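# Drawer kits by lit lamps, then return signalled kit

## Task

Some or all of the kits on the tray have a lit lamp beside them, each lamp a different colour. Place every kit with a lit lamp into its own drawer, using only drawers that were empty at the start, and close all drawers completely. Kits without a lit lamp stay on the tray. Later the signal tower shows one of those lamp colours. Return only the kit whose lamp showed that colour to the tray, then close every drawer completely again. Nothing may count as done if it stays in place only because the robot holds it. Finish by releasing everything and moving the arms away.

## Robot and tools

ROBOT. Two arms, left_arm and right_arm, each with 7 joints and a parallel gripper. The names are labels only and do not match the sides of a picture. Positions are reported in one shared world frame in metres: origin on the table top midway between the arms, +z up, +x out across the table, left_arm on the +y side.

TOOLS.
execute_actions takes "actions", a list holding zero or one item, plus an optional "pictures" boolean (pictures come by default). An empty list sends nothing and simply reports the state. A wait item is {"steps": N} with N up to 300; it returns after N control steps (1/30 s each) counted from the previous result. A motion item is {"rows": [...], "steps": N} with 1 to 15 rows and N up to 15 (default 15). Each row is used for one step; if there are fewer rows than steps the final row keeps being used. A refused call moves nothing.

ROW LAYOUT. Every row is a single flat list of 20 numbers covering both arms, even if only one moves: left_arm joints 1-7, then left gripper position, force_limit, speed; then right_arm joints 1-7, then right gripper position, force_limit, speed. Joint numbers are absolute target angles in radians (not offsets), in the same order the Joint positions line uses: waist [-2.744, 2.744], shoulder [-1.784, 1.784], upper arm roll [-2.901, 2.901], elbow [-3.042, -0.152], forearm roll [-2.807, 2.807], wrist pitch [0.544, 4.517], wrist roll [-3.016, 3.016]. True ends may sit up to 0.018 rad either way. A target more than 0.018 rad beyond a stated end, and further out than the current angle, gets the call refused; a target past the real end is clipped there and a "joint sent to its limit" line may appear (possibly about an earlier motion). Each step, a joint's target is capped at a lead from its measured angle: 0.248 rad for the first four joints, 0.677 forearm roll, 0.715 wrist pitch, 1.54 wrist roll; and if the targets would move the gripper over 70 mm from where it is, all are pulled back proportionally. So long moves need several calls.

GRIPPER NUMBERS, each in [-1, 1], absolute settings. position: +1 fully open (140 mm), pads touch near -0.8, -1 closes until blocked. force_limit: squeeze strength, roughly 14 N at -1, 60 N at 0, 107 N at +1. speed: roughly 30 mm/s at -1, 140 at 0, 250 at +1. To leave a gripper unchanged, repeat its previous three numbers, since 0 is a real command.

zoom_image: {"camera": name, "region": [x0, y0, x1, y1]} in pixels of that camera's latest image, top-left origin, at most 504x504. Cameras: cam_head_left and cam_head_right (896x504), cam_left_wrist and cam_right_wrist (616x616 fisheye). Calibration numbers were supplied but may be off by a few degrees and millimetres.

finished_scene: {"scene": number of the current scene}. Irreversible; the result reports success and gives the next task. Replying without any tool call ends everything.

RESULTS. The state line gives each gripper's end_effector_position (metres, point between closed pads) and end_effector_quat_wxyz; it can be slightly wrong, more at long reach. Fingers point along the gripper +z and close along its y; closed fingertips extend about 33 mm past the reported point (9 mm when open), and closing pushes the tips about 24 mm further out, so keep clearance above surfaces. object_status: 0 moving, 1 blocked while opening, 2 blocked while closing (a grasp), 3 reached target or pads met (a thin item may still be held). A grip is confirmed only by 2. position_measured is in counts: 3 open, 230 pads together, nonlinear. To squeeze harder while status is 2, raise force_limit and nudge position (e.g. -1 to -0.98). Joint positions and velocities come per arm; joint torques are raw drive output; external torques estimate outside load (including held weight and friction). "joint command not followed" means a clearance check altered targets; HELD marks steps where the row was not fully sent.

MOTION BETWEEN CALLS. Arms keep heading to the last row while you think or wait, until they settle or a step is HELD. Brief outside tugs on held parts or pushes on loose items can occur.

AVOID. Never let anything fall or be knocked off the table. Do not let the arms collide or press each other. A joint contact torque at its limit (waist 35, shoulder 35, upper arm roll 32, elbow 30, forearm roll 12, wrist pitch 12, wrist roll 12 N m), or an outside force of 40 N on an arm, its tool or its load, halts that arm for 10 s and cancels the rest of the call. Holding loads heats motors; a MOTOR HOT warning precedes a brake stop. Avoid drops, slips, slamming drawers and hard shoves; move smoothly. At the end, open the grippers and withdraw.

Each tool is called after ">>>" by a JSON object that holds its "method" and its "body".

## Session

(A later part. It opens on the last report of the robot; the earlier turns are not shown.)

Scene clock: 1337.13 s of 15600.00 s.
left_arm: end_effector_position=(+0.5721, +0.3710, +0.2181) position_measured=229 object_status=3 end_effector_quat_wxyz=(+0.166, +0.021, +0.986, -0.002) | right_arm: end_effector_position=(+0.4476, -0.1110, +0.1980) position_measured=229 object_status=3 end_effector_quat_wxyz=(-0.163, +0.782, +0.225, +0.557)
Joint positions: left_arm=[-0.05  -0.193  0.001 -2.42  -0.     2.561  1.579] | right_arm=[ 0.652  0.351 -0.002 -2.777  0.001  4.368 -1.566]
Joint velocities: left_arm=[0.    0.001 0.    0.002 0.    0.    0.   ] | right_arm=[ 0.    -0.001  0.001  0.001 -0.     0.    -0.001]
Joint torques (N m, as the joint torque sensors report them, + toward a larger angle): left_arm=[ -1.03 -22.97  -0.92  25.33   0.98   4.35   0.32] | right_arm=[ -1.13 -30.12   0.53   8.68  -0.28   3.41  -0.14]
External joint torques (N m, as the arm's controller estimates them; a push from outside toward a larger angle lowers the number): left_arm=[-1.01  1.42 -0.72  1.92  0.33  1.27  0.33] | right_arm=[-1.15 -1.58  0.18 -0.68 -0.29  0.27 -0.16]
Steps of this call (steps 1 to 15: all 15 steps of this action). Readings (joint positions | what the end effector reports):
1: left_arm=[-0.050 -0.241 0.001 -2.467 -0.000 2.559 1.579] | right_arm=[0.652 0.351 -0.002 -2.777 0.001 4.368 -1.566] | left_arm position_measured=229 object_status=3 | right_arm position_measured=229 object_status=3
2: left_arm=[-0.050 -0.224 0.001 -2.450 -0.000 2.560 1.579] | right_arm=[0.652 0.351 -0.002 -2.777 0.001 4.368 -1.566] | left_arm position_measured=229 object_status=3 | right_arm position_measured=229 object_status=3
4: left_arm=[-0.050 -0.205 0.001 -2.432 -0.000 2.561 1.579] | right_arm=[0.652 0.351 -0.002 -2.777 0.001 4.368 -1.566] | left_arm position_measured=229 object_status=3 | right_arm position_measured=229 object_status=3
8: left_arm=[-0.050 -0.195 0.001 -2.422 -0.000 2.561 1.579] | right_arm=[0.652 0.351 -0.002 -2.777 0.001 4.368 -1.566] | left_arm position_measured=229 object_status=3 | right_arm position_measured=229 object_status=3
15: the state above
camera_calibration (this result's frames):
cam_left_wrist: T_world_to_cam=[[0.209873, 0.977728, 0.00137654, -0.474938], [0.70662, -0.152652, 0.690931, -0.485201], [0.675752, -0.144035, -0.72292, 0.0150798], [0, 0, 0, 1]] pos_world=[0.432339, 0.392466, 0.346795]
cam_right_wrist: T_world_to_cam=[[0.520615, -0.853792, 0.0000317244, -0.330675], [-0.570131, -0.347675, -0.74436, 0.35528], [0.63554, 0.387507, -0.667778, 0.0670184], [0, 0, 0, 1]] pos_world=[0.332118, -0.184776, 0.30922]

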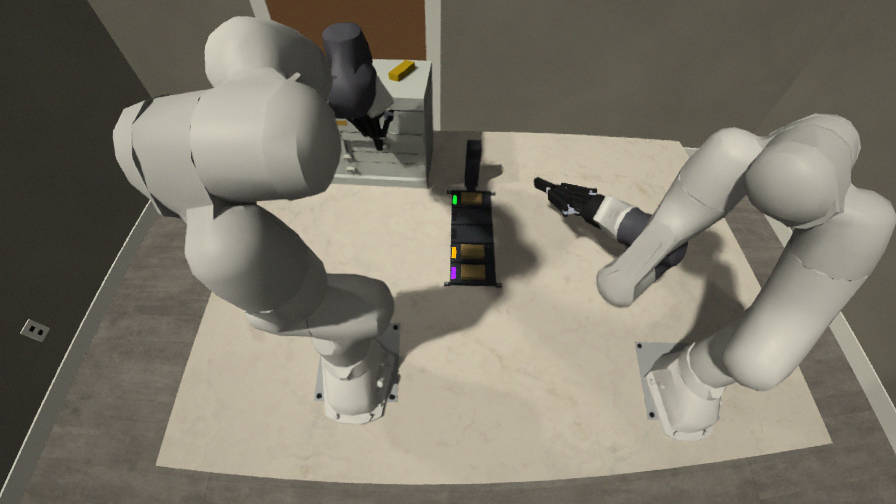

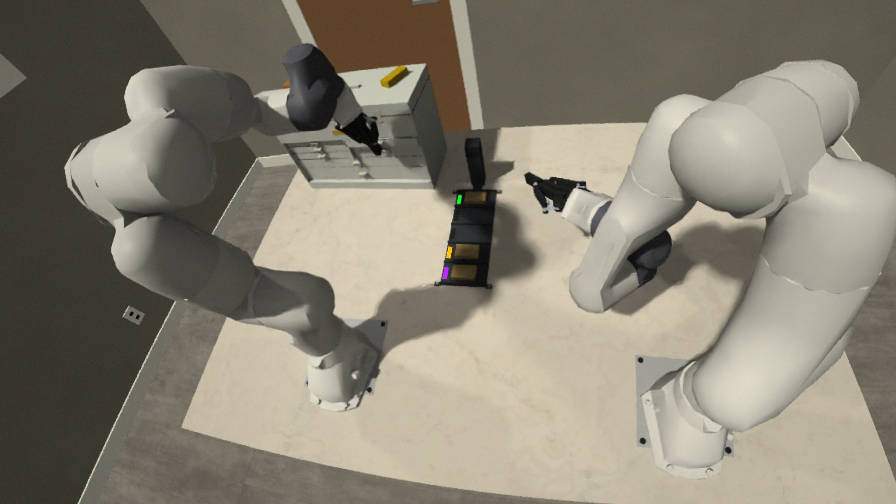

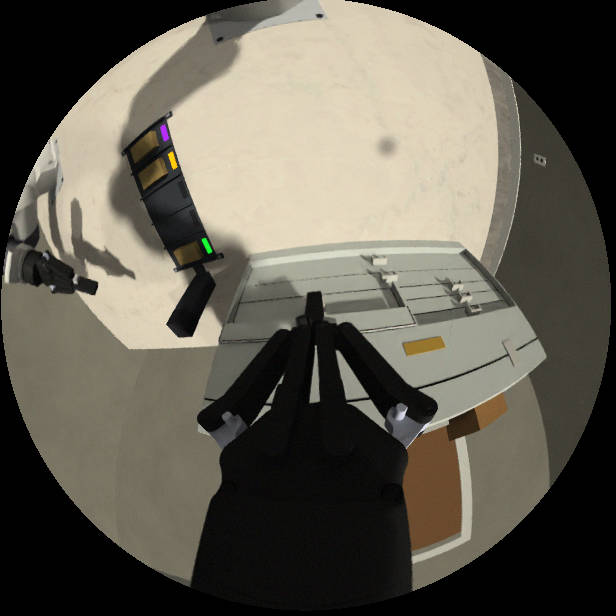

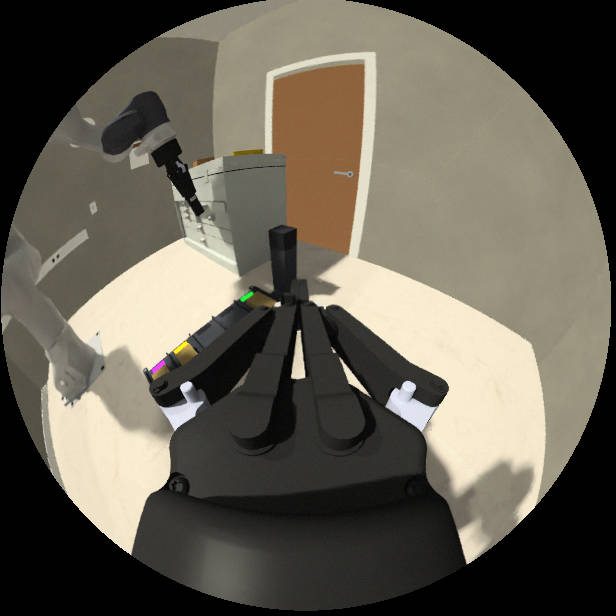

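>>> {"method": "execute_actions", "body": {"actions": [{"rows":[[-0.051,-0.192,0,-2.4159,0,2.61,1.585,-0.8,0,0,0.65,0.35,0,-2.778,0,4.37,-1.571,-0.8,0,0]],"steps":15}], "pictures": false}}

>>> {"method": "execute_actions", "body": {"actions": [{"rows":[[-0.051,-0.18,0,-2.403,0,2.635,1.585,-0.8,0,0,0.65,0.35,0,-2.778,0,4.37,-1.571,-0.8,0,0]],"steps":15}], "pictures": false}}

>>> {"method": "execute_actions", "body": {"actions": [{"steps":10}]}}

>>> {"method": "zoom_image", "body": {"camera": "cam_right_wrist", "region": [130, 160, 270, 280]}}

Scene clock: 1346.77 s of 15600.00 s.
left_arm: end_effector_position=(+0.5809, +0.3706, +0.2231) position_measured=229 object_status=3 end_effector_quat_wxyz=(+0.182, +0.021, +0.983, -0.003) | right_arm: end_effector_position=(+0.4476, -0.1110, +0.1980) position_measured=229 object_status=3 end_effector_quat_wxyz=(-0.163, +0.782, +0.225, +0.557)
Joint positions: left_arm=[-0.05  -0.191  0.001 -2.42  -0.     2.595  1.579] | right_arm=[ 0.652  0.351 -0.002 -2.777  0.001  4.368 -1.566]
Joint velocities: left_arm=[-0.    -0.    -0.001  0.001 -0.001  0.01   0.   ] | right_arm=[ 0.001  0.001 -0.001 -0.     0.001 -0.001 -0.001]
Joint torques (N m, as the joint torque sensors report them, + toward a larger angle): left_arm=[ -0.88 -25.29  -0.12  25.08   0.94   5.43   0.42] | right_arm=[ -1.06 -30.13   0.5    9.02  -0.23   3.43  -0.13]
External joint torques (N m, as the arm's controller estimates them; a push from outside toward a larger angle lowers the number): left_arm=[-0.89 -0.62  0.05  1.53  0.29  2.28  0.43] | right_arm=[-1.07 -1.8   0.16 -0.2  -0.25  0.31 -0.16]
Steps of this call (steps 1 to 15: the robot went on to your last target; steps 16 to 90: nothing new was sent; then 6.13 s passed at rest; steps 91 to 105: all 15 steps of this action). Readings (joint positions | what the end effector reports):
91: left_arm=[-0.050 -0.192 0.001 -2.420 -0.000 2.566 1.579] | right_arm=[0.652 0.351 -0.002 -2.777 0.001 4.368 -1.566] | left_arm position_measured=229 object_status=3 | right_arm position_measured=229 object_status=3
92: left_arm=[-0.050 -0.192 0.001 -2.420 -0.000 2.572 1.579] | right_arm=[0.652 0.351 -0.002 -2.777 0.001 4.368 -1.566] | left_arm position_measured=229 object_status=3 | right_arm position_measured=229 object_status=3
94: left_arm=[-0.050 -0.192 0.001 -2.420 -0.000 2.581 1.579] | right_arm=[0.652 0.351 -0.002 -2.777 0.001 4.368 -1.566] | left_arm position_measured=229 object_status=3 | right_arm position_measured=229 object_status=3
98: left_arm=[-0.050 -0.191 0.001 -2.420 -0.000 2.590 1.579] | right_arm=[0.652 0.351 -0.002 -2.777 0.001 4.368 -1.566] | left_arm position_measured=229 object_status=3 | right_arm position_measured=229 object_status=3
105: the state above

Scene clock: 1347.27 s of 15600.00 s.
left_arm: end_effector_position=(+0.5887, +0.3701, +0.2249) position_measured=229 object_status=3 end_effector_quat_wxyz=(+0.190, +0.021, +0.982, -0.003) | right_arm: end_effector_position=(+0.4476, -0.1110, +0.1980) position_measured=229 object_status=3 end_effector_quat_wxyz=(-0.163, +0.782, +0.225, +0.557)
Joint positions: left_arm=[-0.05  -0.178  0.001 -2.411 -0.     2.614  1.579] | right_arm=[ 0.652  0.351 -0.002 -2.777  0.001  4.368 -1.566]
Joint velocities: left_arm=[-0.001 -0.001  0.    -0.001  0.    -0.    -0.001] | right_arm=[ 0.     0.001  0.001  0.001 -0.001 -0.     0.   ]
Joint torques (N m, as the joint torque sensors report them, + toward a larger angle): left_arm=[ -0.71 -25.94  -0.4   27.45   1.01   6.39   0.32] | right_arm=[ -1.08 -30.27   0.15   9.05  -0.21   3.4   -0.14]
External joint torques (N m, as the arm's controller estimates them; a push from outside toward a larger angle lowers the number): left_arm=[-0.75 -0.88 -0.27  3.98  0.36  3.23  0.33] | right_arm=[-1.11 -1.84 -0.2  -0.25 -0.22  0.26 -0.17]
Steps of this call (steps 1 to 15: all 15 steps of this action). Readings (joint positions | what the end effector reports):
1: left_arm=[-0.050 -0.188 0.001 -2.418 -0.000 2.598 1.579] | right_arm=[0.652 0.351 -0.002 -2.777 0.001 4.368 -1.566] | left_arm position_measured=229 object_status=3 | right_arm position_measured=229 object_status=3
2: left_arm=[-0.050 -0.184 0.001 -2.415 -0.000 2.603 1.579] | right_arm=[0.652 0.351 -0.002 -2.777 0.001 4.368 -1.566] | left_arm position_measured=229 object_status=3 | right_arm position_measured=229 object_status=3
4: left_arm=[-0.050 -0.180 0.001 -2.412 -0.000 2.609 1.579] | right_arm=[0.652 0.351 -0.002 -2.777 0.001 4.368 -1.566] | left_arm position_measured=229 object_status=3 | right_arm position_measured=229 object_status=3
8: left_arm=[-0.050 -0.178 0.001 -2.411 -0.000 2.614 1.579] | right_arm=[0.652 0.351 -0.002 -2.777 0.001 4.368 -1.566] | left_arm position_measured=229 object_status=3 | right_arm position_measured=229 object_status=3
15: the state above

Scene clock: 1347.60 s of 15600.00 s.
left_arm: end_effector_position=(+0.5887, +0.3701, +0.2249) position_measured=229 object_status=3 end_effector_quat_wxyz=(+0.190, +0.021, +0.982, -0.003) | right_arm: end_effector_position=(+0.4476, -0.1110, +0.1980) position_measured=229 object_status=3 end_effector_quat_wxyz=(-0.163, +0.782, +0.225, +0.557)
Joint positions: left_arm=[-0.05  -0.178  0.001 -2.411 -0.     2.614  1.579] | right_arm=[ 0.652  0.351 -0.002 -2.777  0.001  4.368 -1.566]
Joint velocities: left_arm=[ 0.002 -0.001 -0.     0.001  0.001 -0.     0.001] | right_arm=[ 0.    -0.    -0.    -0.001 -0.     0.001 -0.001]
Joint torques (N m, as the joint torque sensors report them, + toward a larger angle): left_arm=[ -0.29 -26.21  -0.48  27.37   0.92   6.44   0.41] | right_arm=[ -0.96 -30.15   0.51   8.75  -0.29   3.37  -0.18]
External joint torques (N m, as the arm's controller estimates them; a push from outside toward a larger angle lowers the number): left_arm=[-0.35 -1.13 -0.38  3.84  0.27  3.27  0.42] | right_arm=[-0.91 -1.69  0.23 -0.57 -0.31  0.24 -0.21]
Steps of this call (steps 1 to 10: the robot went on to your last target). Readings (joint positions | what the end effector reports):
1: left_arm=[-0.050 -0.178 0.001 -2.411 -0.000 2.614 1.579] | right_arm=[0.652 0.351 -0.002 -2.777 0.001 4.368 -1.566] | left_arm position_measured=229 object_status=3 | right_arm position_measured=229 object_status=3
2: left_arm=[-0.050 -0.178 0.001 -2.411 -0.000 2.614 1.579] | right_arm=[0.652 0.351 -0.002 -2.777 0.001 4.368 -1.566] | left_arm position_measured=229 object_status=3 | right_arm position_measured=229 object_status=3
4: left_arm=[-0.050 -0.178 0.001 -2.411 -0.000 2.614 1.579] | right_arm=[0.652 0.351 -0.002 -2.777 0.001 4.368 -1.566] | left_arm position_measured=229 object_status=3 | right_arm position_measured=229 object_status=3
8: left_arm=[-0.050 -0.178 0.001 -2.411 -0.000 2.614 1.579] | right_arm=[0.652 0.351 -0.002 -2.777 0.001 4.368 -1.566] | left_arm position_measured=229 object_status=3 | right_arm position_measured=229 object_status=3
10: the state above
camera_calibration (this result's frames):
cam_left_wrist: T_world_to_cam=[[0.210267, 0.977594, 0.00992335, -0.479638], [0.672832, -0.152066, 0.723998, -0.489513], [0.709285, -0.145556, -0.689731, -0.0179556], [0, 0, 0, 1]] pos_world=[0.442948, 0.39184, 0.346782]
cam_right_wrist: T_world_to_cam=[[0.520615, -0.853792, 0.0000314968, -0.330675], [-0.570131, -0.347675, -0.74436, 0.35528], [0.63554, 0.387507, -0.667778, 0.0670184], [0, 0, 0, 1]] pos_world=[0.332118, -0.184776, 0.30922]

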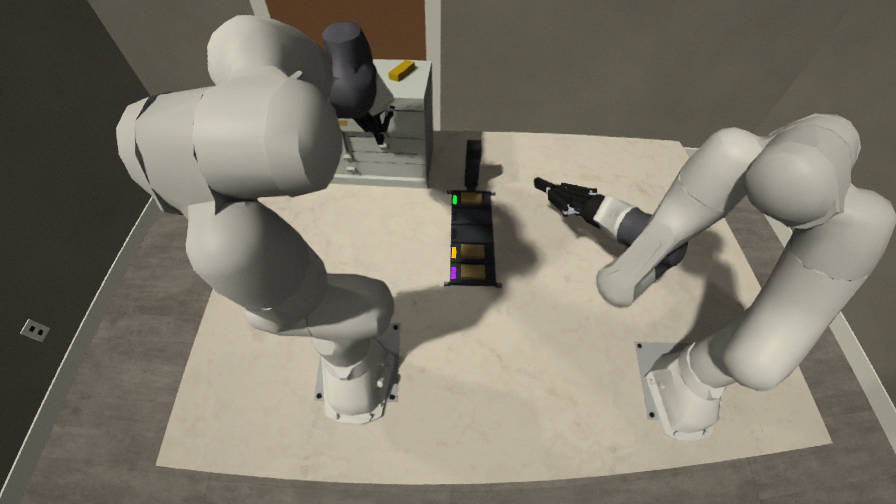

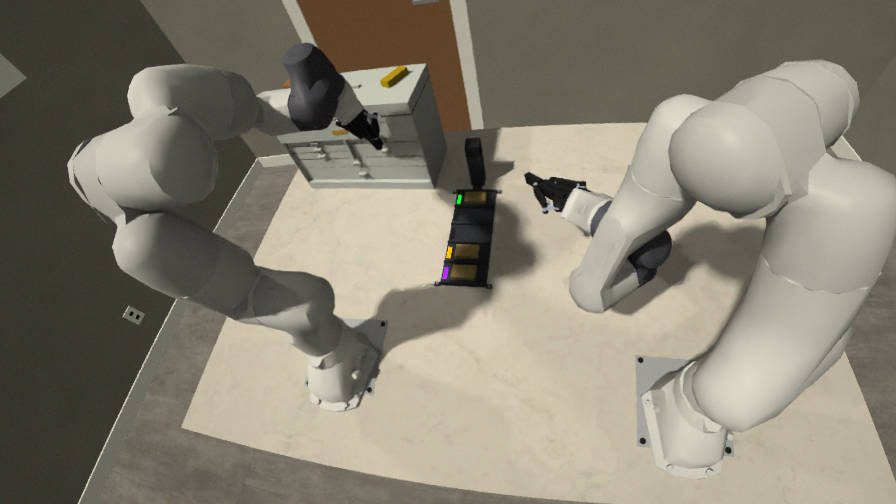

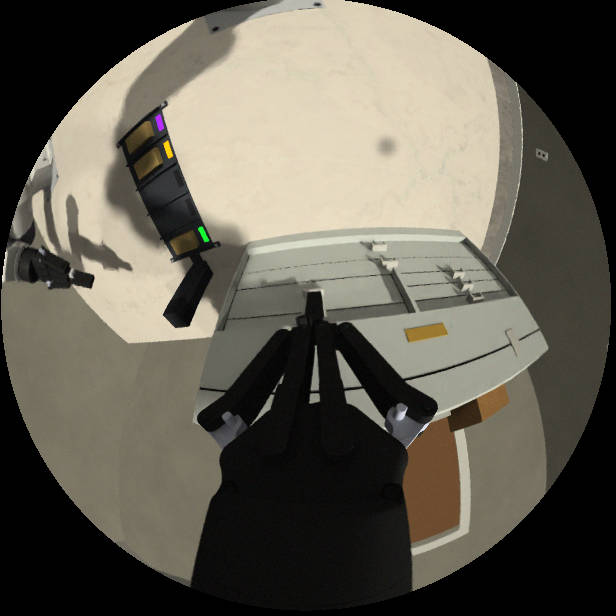

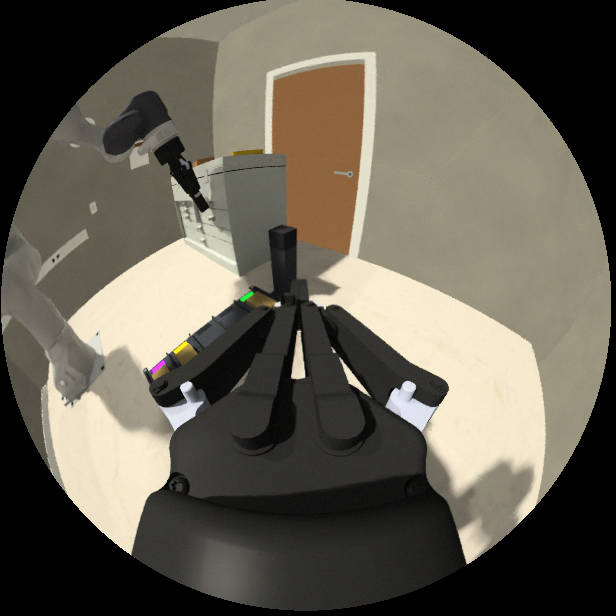

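Region (130, 160, 270, 280) of cam_right_wrist's 616x616 image, scaled by 3.600, with more detail than that image has; it fills the top 432 rows of this view, and the rest is white.

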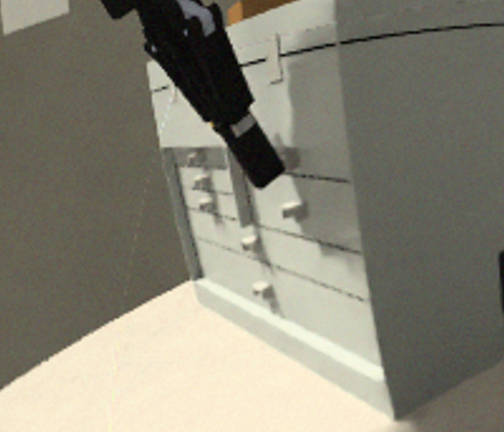

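>>> {"method": "execute_actions", "body": {"actions": [{"rows":[[-0.051,-0.315,0,-2.5383,0,2.6,1.585,-0.8,0,0,0.65,0.35,0,-2.778,0,4.37,-1.571,-0.8,0,0]],"steps":10}], "pictures": false}}

>>> {"method": "execute_actions", "body": {"actions": [{"rows":[[-0.051,-0.345,0,-2.9126,0,3.0,1.585,-0.8,0,0,0.65,0.35,0,-2.778,0,4.37,-1.571,-0.8,0,0]],"steps":15}], "pictures": false}}

>>> {"method": "execute_actions", "body": {"actions": [{"rows":[[-0.051,-0.345,0,-2.9126,0,3.413,1.585,-0.8,0,0,0.65,0.35,0,-2.778,0,4.37,-1.571,-0.8,0,0]],"steps":15}], "pictures": false}}

>>> {"method": "execute_actions", "body": {"actions": [{"steps":20}], "pictures": false}}

>>> {"method": "execute_actions", "body": {"actions": [{"rows":[[-0.051,-0.28,0,-2.852,0,3.416,1.585,-0.8,0,0,0.65,0.35,0,-2.778,0,4.37,-1.571,-0.8,0,0]],"steps":15}]}}

>>> {"method": "zoom_image", "body": {"camera": "cam_right_wrist", "region": [130, 160, 270, 280]}}

Scene clock: 1376.43 s of 15600.00 s.
left_arm: end_effector_position=(+0.5472, +0.3715, +0.2294) position_measured=229 object_status=3 end_effector_quat_wxyz=(+0.191, +0.021, +0.981, -0.003) | right_arm: end_effector_position=(+0.4476, -0.1110, +0.1980) position_measured=229 object_status=3 end_effector_quat_wxyz=(-0.163, +0.782, +0.225, +0.557)
Joint positions: left_arm=[-0.05  -0.312  0.001 -2.534 -0.     2.606  1.579] | right_arm=[ 0.652  0.351 -0.002 -2.777  0.001  4.368 -1.566]
Joint velocities: left_arm=[ 0.001 -0.007 -0.    -0.032  0.    -0.01  -0.001] | right_arm=[-0.001 -0.001 -0.    -0.001 -0.    -0.001  0.   ]
Joint torques (N m, as the joint torque sensors report them, + toward a larger angle): left_arm=[ -0.56 -20.64  -0.67  22.03   0.96   2.64   0.37] | right_arm=[ -0.67 -30.11   0.5    8.56  -0.25   3.45  -0.1 ]
External joint torques (N m, as the arm's controller estimates them; a push from outside toward a larger angle lowers the number): left_arm=[-0.59 -0.45 -0.41 -1.71  0.3  -0.55  0.38] | right_arm=[-0.67 -1.59  0.17 -0.77 -0.26  0.31 -0.13]
Steps of this call (steps 1 to 15: the robot went on to your last target; steps 16 to 90: nothing new was sent; then 25.50 s passed at rest; steps 91 to 100: all 10 steps of this action). Readings (joint positions | what the end effector reports):
91: left_arm=[-0.050 -0.206 0.001 -2.443 -0.000 2.615 1.579] | right_arm=[0.652 0.351 -0.002 -2.777 0.001 4.368 -1.566] | left_arm position_measured=229 object_status=3 | right_arm position_measured=229 object_status=3
92: left_arm=[-0.050 -0.242 0.001 -2.478 -0.000 2.611 1.579] | right_arm=[0.652 0.351 -0.002 -2.777 0.001 4.368 -1.566] | left_arm position_measured=229 object_status=3 | right_arm position_measured=229 object_status=3
94: left_arm=[-0.050 -0.287 0.001 -2.513 -0.000 2.608 1.579] | right_arm=[0.652 0.351 -0.002 -2.777 0.001 4.368 -1.566] | left_arm position_measured=229 object_status=3 | right_arm position_measured=229 object_status=3
98: left_arm=[-0.050 -0.311 0.001 -2.531 -0.000 2.606 1.579] | right_arm=[0.652 0.351 -0.002 -2.777 0.001 4.368 -1.566] | left_arm position_measured=229 object_status=3 | right_arm position_measured=229 object_status=3
100: the state above

Scene clock: 1376.93 s of 15600.00 s.
left_arm: end_effector_position=(+0.4654, +0.3743, +0.1226) position_measured=229 object_status=3 end_effector_quat_wxyz=(+0.201, +0.022, +0.979, -0.003) | right_arm: end_effector_position=(+0.4476, -0.1110, +0.1980) position_measured=229 object_status=3 end_effector_quat_wxyz=(-0.163, +0.782, +0.225, +0.557)
Joint positions: left_arm=[-0.05  -0.343  0.001 -2.911  0.     2.973  1.579] | right_arm=[ 0.652  0.351 -0.002 -2.777  0.001  4.368 -1.566]
Joint velocities: left_arm=[ 0.001 -0.007  0.001 -0.    -0.001  0.139  0.   ] | right_arm=[-0.     0.001  0.    -0.    -0.    -0.    -0.   ]
Joint torques (N m, as the joint torque sensors report them, + toward a larger angle): left_arm=[ -0.87 -15.38  -0.04  18.21   0.58   3.91   0.41] | right_arm=[ -0.9  -30.18   0.32   9.02  -0.24   3.4   -0.14]
External joint torques (N m, as the arm's controller estimates them; a push from outside toward a larger angle lowers the number): left_arm=[-0.92 -0.37  0.23 -1.07  0.14  0.82  0.42] | right_arm=[-0.97 -1.7  -0.07 -0.3  -0.24  0.26 -0.16]
Steps of this call (steps 1 to 15: all 15 steps of this action). Readings (joint positions | what the end effector reports):
1: left_arm=[-0.050 -0.328 0.001 -2.585 0.000 2.677 1.579] | right_arm=[0.652 0.351 -0.002 -2.777 0.001 4.368 -1.566] | left_arm position_measured=229 object_status=3 | right_arm position_measured=229 object_status=3
2: left_arm=[-0.050 -0.342 0.001 -2.658 0.000 2.738 1.579] | right_arm=[0.652 0.351 -0.002 -2.777 0.001 4.368 -1.566] | left_arm position_measured=229 object_status=3 | right_arm position_measured=229 object_status=3
4: left_arm=[-0.050 -0.344 0.001 -2.783 0.000 2.813 1.579] | right_arm=[0.652 0.351 -0.002 -2.777 0.001 4.368 -1.566] | left_arm position_measured=229 object_status=3 | right_arm position_measured=229 object_status=3
8: left_arm=[-0.050 -0.337 0.001 -2.901 0.000 2.906 1.579] | right_arm=[0.652 0.351 -0.002 -2.777 0.001 4.368 -1.566] | left_arm position_measured=229 object_status=3 | right_arm position_measured=229 object_status=3
15: the state above

Scene clock: 1377.43 s of 15600.00 s.
left_arm: end_effector_position=(+0.5484, +0.3713, +0.2223) position_measured=229 object_status=3 end_effector_quat_wxyz=(+0.391, +0.020, +0.920, -0.005) | right_arm: end_effector_position=(+0.4476, -0.1110, +0.1980) position_measured=229 object_status=3 end_effector_quat_wxyz=(-0.163, +0.782, +0.225, +0.557)
Joint positions: left_arm=[-0.05  -0.344  0.001 -2.913  0.     3.372  1.579] | right_arm=[ 0.652  0.351 -0.002 -2.777  0.001  4.368 -1.566]
Joint velocities: left_arm=[ 0.    -0.001 -0.     0.001  0.002  0.226 -0.001] | right_arm=[ 0.001  0.001 -0.001 -0.001 -0.    -0.001 -0.   ]
Joint torques (N m, as the joint torque sensors report them, + toward a larger angle): left_arm=[ -0.68 -16.16  -0.1   19.62   0.67   4.11   0.47] | right_arm=[ -1.08 -30.4    0.47   9.09  -0.24   3.4   -0.13]
External joint torques (N m, as the arm's controller estimates them; a push from outside toward a larger angle lowers the number): left_arm=[-0.64 -0.82  0.26  0.03  0.22  0.77  0.49] | right_arm=[-1.07 -1.93  0.14 -0.22 -0.25  0.26 -0.16]
Steps of this call (steps 1 to 15: all 15 steps of this action). Readings (joint positions | what the end effector reports):
1: left_arm=[-0.050 -0.342 0.001 -2.913 0.000 3.006 1.579] | right_arm=[0.652 0.351 -0.002 -2.777 0.001 4.368 -1.566] | left_arm position_measured=229 object_status=3 | right_arm position_measured=229 object_status=3
2: left_arm=[-0.050 -0.342 0.001 -2.913 0.000 3.043 1.579] | right_arm=[0.652 0.351 -0.002 -2.777 0.001 4.368 -1.566] | left_arm position_measured=229 object_status=3 | right_arm position_measured=229 object_status=3
4: left_arm=[-0.050 -0.342 0.001 -2.913 0.000 3.115 1.579] | right_arm=[0.652 0.351 -0.002 -2.777 0.001 4.368 -1.566] | left_arm position_measured=229 object_status=3 | right_arm position_measured=229 object_status=3
8: left_arm=[-0.050 -0.343 0.001 -2.913 0.000 3.257 1.579] | right_arm=[0.652 0.351 -0.002 -2.777 0.001 4.368 -1.566] | left_arm position_measured=229 object_status=3 | right_arm position_measured=229 object_status=3
15: the state above

Scene clock: 1378.10 s of 15600.00 s.
left_arm: end_effector_position=(+0.5539, +0.3711, +0.2329) position_measured=229 object_status=3 end_effector_quat_wxyz=(+0.407, +0.020, +0.913, -0.006) | right_arm: end_effector_position=(+0.4476, -0.1110, +0.1980) position_measured=229 object_status=3 end_effector_quat_wxyz=(-0.163, +0.782, +0.225, +0.557)
Joint positions: left_arm=[-0.05  -0.344  0.001 -2.913  0.     3.408  1.579] | right_arm=[ 0.652  0.351 -0.002 -2.777  0.001  4.368 -1.566]
Joint velocities: left_arm=[ 0.001 -0.001  0.     0.     0.     0.005  0.001] | right_arm=[ 0.001 -0.001 -0.001 -0.    -0.001 -0.     0.001]
Joint torques (N m, as the joint torque sensors report them, + toward a larger angle): left_arm=[ -1.24 -16.18  -0.01  20.16   0.68   4.15   0.38] | right_arm=[ -1.16 -30.56   0.55   9.07  -0.23   3.39  -0.1 ]
External joint torques (N m, as the arm's controller estimates them; a push from outside toward a larger angle lowers the number): left_arm=[-1.24 -0.61  0.31  0.32  0.23  0.71  0.4 ] | right_arm=[-1.18 -2.04  0.2  -0.27 -0.24  0.25 -0.13]
Steps of this call (steps 1 to 20: the robot went on to your last target). Readings (joint positions | what the end effector reports):
1: left_arm=[-0.050 -0.344 0.001 -2.913 0.000 3.379 1.579] | right_arm=[0.652 0.351 -0.002 -2.777 0.001 4.368 -1.566] | left_arm position_measured=229 object_status=3 | right_arm position_measured=229 object_status=3
2: left_arm=[-0.050 -0.344 0.001 -2.913 0.000 3.384 1.579] | right_arm=[0.652 0.351 -0.002 -2.777 0.001 4.368 -1.566] | left_arm position_measured=229 object_status=3 | right_arm position_measured=229 object_status=3
4: left_arm=[-0.050 -0.344 0.001 -2.913 0.000 3.392 1.579] | right_arm=[0.652 0.351 -0.002 -2.777 0.001 4.368 -1.566] | left_arm position_measured=229 object_status=3 | right_arm position_measured=229 object_status=3
8: left_arm=[-0.050 -0.344 0.001 -2.913 0.000 3.401 1.579] | right_arm=[0.652 0.351 -0.002 -2.777 0.001 4.368 -1.566] | left_arm position_measured=229 object_status=3 | right_arm position_measured=229 object_status=3
20: the state above

Scene clock: 1378.60 s of 15600.00 s.
left_arm: end_effector_position=(+0.5734, +0.3704, +0.2337) position_measured=229 object_status=3 end_effector_quat_wxyz=(+0.408, +0.020, +0.913, -0.006) | right_arm: end_effector_position=(+0.4476, -0.1110, +0.1980) position_measured=229 object_status=3 end_effector_quat_wxyz=(-0.163, +0.782, +0.225, +0.557)
Joint positions: left_arm=[-0.05  -0.282  0.001 -2.854  0.     3.412  1.579] | right_arm=[ 0.652  0.351 -0.002 -2.777  0.001  4.368 -1.566]
Joint velocities: left_arm=[-0.001  0.002 -0.001 -0.    -0.001  0.001 -0.002] | right_arm=[ 0.001  0.001 -0.001 -0.001  0.002  0.001  0.001]
Joint torques (N m, as the joint torque sensors report them, + toward a larger angle): left_arm=[ -1.07 -16.23   0.25  20.3    0.61   4.24   0.32] | right_arm=[ -0.95 -30.43   0.46   9.05  -0.23   3.4   -0.21]
External joint torques (N m, as the arm's controller estimates them; a push from outside toward a larger angle lowers the number): left_arm=[-1.04  1.45  0.54  0.52  0.16  0.8   0.34] | right_arm=[-0.95 -2.04  0.13 -0.18 -0.25  0.26 -0.24]
Steps of this call (steps 1 to 15: all 15 steps of this action). Readings (joint positions | what the end effector reports):
1: left_arm=[-0.050 -0.330 0.001 -2.899 0.000 3.409 1.579] | right_arm=[0.652 0.351 -0.002 -2.777 0.001 4.368 -1.566] | left_arm position_measured=229 object_status=3 | right_arm position_measured=229 object_status=3
2: left_arm=[-0.050 -0.313 0.001 -2.883 0.000 3.409 1.579] | right_arm=[0.652 0.351 -0.002 -2.777 0.001 4.368 -1.566] | left_arm position_measured=229 object_status=3 | right_arm position_measured=229 object_status=3
4: left_arm=[-0.050 -0.294 0.001 -2.865 0.000 3.410 1.579] | right_arm=[0.652 0.351 -0.002 -2.777 0.001 4.368 -1.566] | left_arm position_measured=229 object_status=3 | right_arm position_measured=229 object_status=3
8: left_arm=[-0.050 -0.284 0.001 -2.855 0.000 3.411 1.579] | right_arm=[0.652 0.351 -0.002 -2.777 0.001 4.368 -1.566] | left_arm position_measured=229 object_status=3 | right_arm position_measured=229 object_status=3
15: the state above
camera_calibration (this result's frames):
cam_left_wrist: T_world_to_cam=[[0.188295, 0.978249, 0.0870264, -0.482488], [0.282719, -0.138851, 0.9491, -0.319385], [0.94054, -0.154107, -0.302715, -0.220929], [0, 0, 0, 1]] pos_world=[0.388939, 0.3936, 0.278239]
cam_right_wrist: T_world_to_cam=[[0.520614, -0.853792, 0.0000303985, -0.330675], [-0.570132, -0.347674, -0.74436, 0.355281], [0.635539, 0.387507, -0.667778, 0.0670185], [0, 0, 0, 1]] pos_world=[0.332118, -0.184776, 0.30922]

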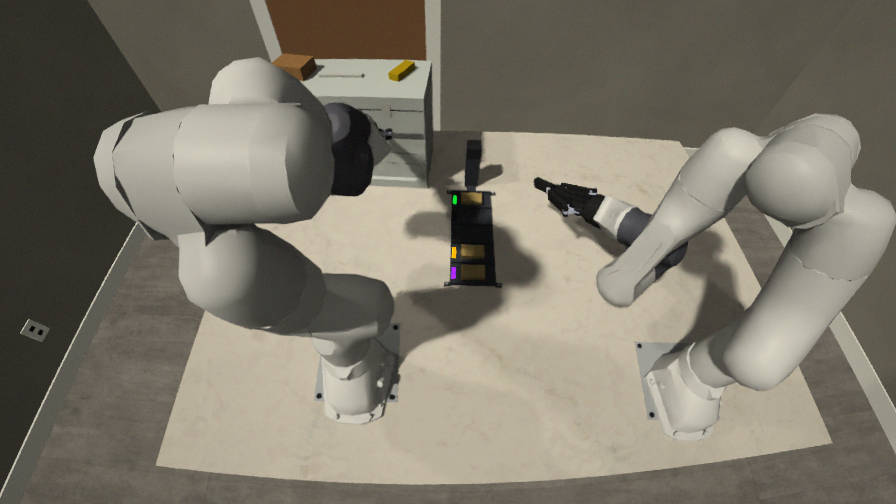

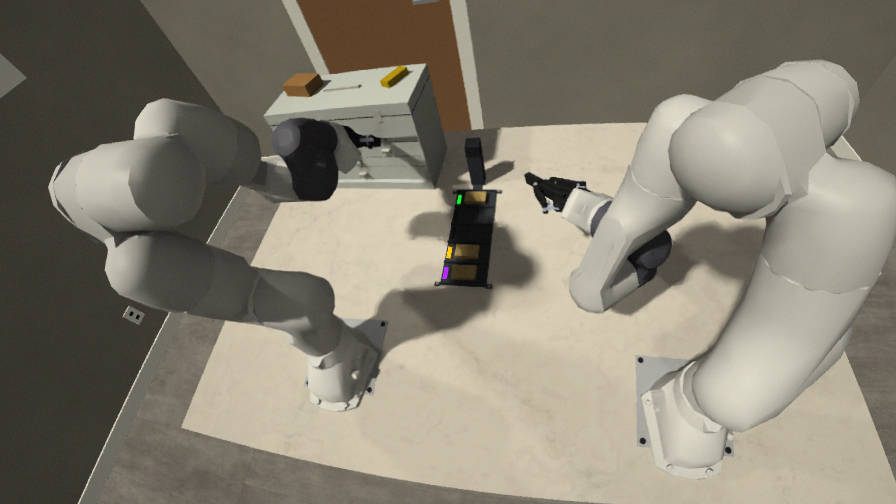

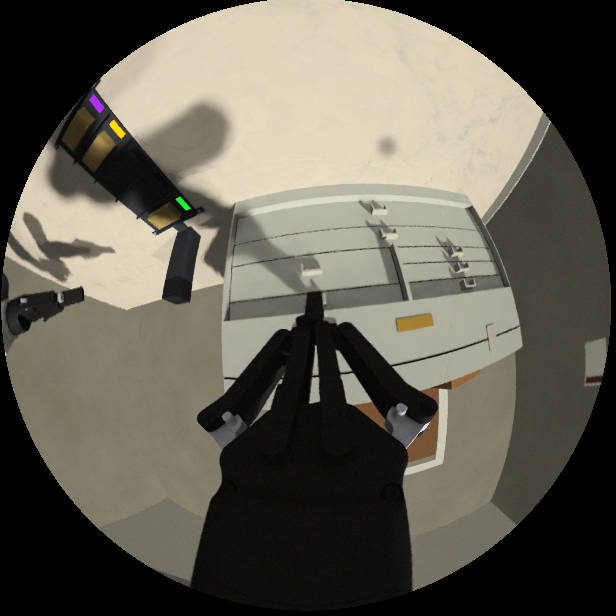

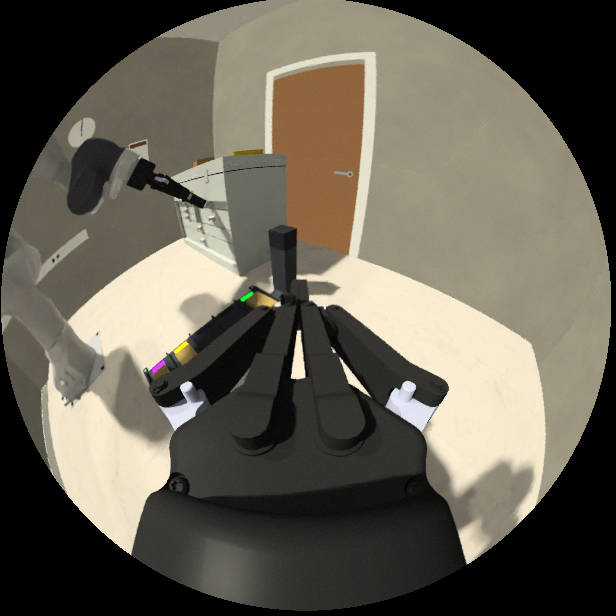

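Region (130, 160, 270, 280) of cam_right_wrist's 616x616 image, scaled by 3.600, with more detail than that image has; it fills the top 432 rows of this view, and the rest is white.

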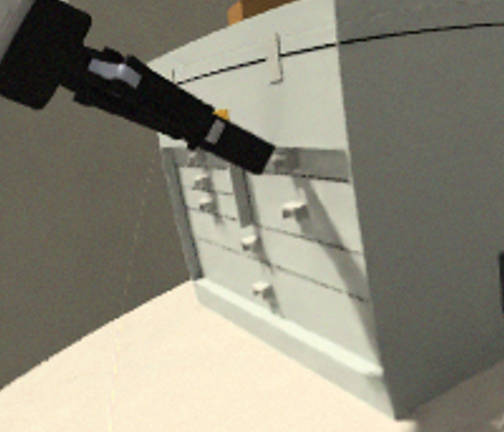

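Now shadowed. Press a bit more to make sure.

>>> {"method": "execute_actions", "body": {"actions": [{"rows":[[-0.051,-0.262,0,-2.835,0,3.41,1.585,-0.8,0,0,0.65,0.35,0,-2.778,0,4.37,-1.571,-0.8,0,0]],"steps":15}], "pictures": false}}

Scene clock: 1396.93 s of 15600.00 s.
left_arm: end_effector_position=(+0.5749, +0.3704, +0.2338) position_measured=229 object_status=3 end_effector_quat_wxyz=(+0.408, +0.020, +0.913, -0.006) | right_arm: end_effector_position=(+0.4476, -0.1110, +0.1980) position_measured=229 object_status=3 end_effector_quat_wxyz=(-0.163, +0.782, +0.225, +0.557)
Joint positions: left_arm=[-0.05  -0.278  0.001 -2.849  0.     3.412  1.579] | right_arm=[ 0.652  0.351 -0.002 -2.777  0.001  4.368 -1.566]
Joint velocities: left_arm=[-0.001 -0.    -0.     0.    -0.    -0.001 -0.001] | right_arm=[ 0.    -0.    -0.001  0.001 -0.     0.001  0.   ]
Joint torques (N m, as the joint torque sensors report them, + toward a larger angle): left_arm=[ -0.85 -16.94   0.43  20.11   0.61   3.52  -0.05] | right_arm=[ -1.26 -30.17   0.64   9.24  -0.25   3.38  -0.13]
External joint torques (N m, as the arm's controller estimates them; a push from outside toward a larger angle lowers the number): left_arm=[-0.87  0.88  0.67  0.33  0.17  0.09 -0.03] | right_arm=[-1.28 -1.67  0.3  -0.1  -0.26  0.24 -0.15]
FORCE FAULT: contact force on the left arm reached its limit, and that arm stopped for 10 seconds. The contact can be on any part of that arm, not only on its tool. That arm's remaining commands of this call were not run. That arm holds still and accepts commands again. Move the arm away from the contact; if what it grips holds it there, let go first. Pushing or pulling that hard again can fault the arm again.
The stop of the left arm began at step 94 of this call (marked STOPPED below). From that step on that arm followed nothing that you had sent. 12 of its steps, steps kept back included, did not run and will not run. Nothing is kept back now, and the robot has no last target.
Steps of this call (steps 1 to 15: the robot went on to your last target; steps 16 to 90: nothing new was sent; then 5.20 s passed at rest; steps 91 to 105: all 15 steps of this action; steps 106 to 394: the stop continued). Readings (joint positions | what the end effector reports):
91: left_arm=[-0.050 -0.278 0.001 -2.850 0.000 3.412 1.579] | right_arm=[0.652 0.351 -0.002 -2.777 0.001 4.368 -1.566] | left_arm position_measured=229 object_status=3 | right_arm position_measured=229 object_status=3
92: left_arm=[-0.050 -0.276 0.001 -2.848 0.000 3.412 1.579] | right_arm=[0.652 0.351 -0.002 -2.777 0.001 4.368 -1.566] | left_arm position_measured=229 object_status=3 | right_arm position_measured=229 object_status=3
94: left_arm=[-0.050 -0.278 0.001 -2.849 0.000 3.412 1.579] | right_arm=[0.652 0.351 -0.002 -2.777 0.001 4.368 -1.566] | left_arm position_measured=229 object_status=3 | right_arm position_measured=229 object_status=3 STOPPED (the left arm)
98: left_arm=[-0.050 -0.278 0.001 -2.849 0.000 3.412 1.579] | right_arm=[0.652 0.351 -0.002 -2.777 0.001 4.368 -1.566] | left_arm position_measured=229 object_status=3 | right_arm position_measured=229 object_status=3
394: the state above


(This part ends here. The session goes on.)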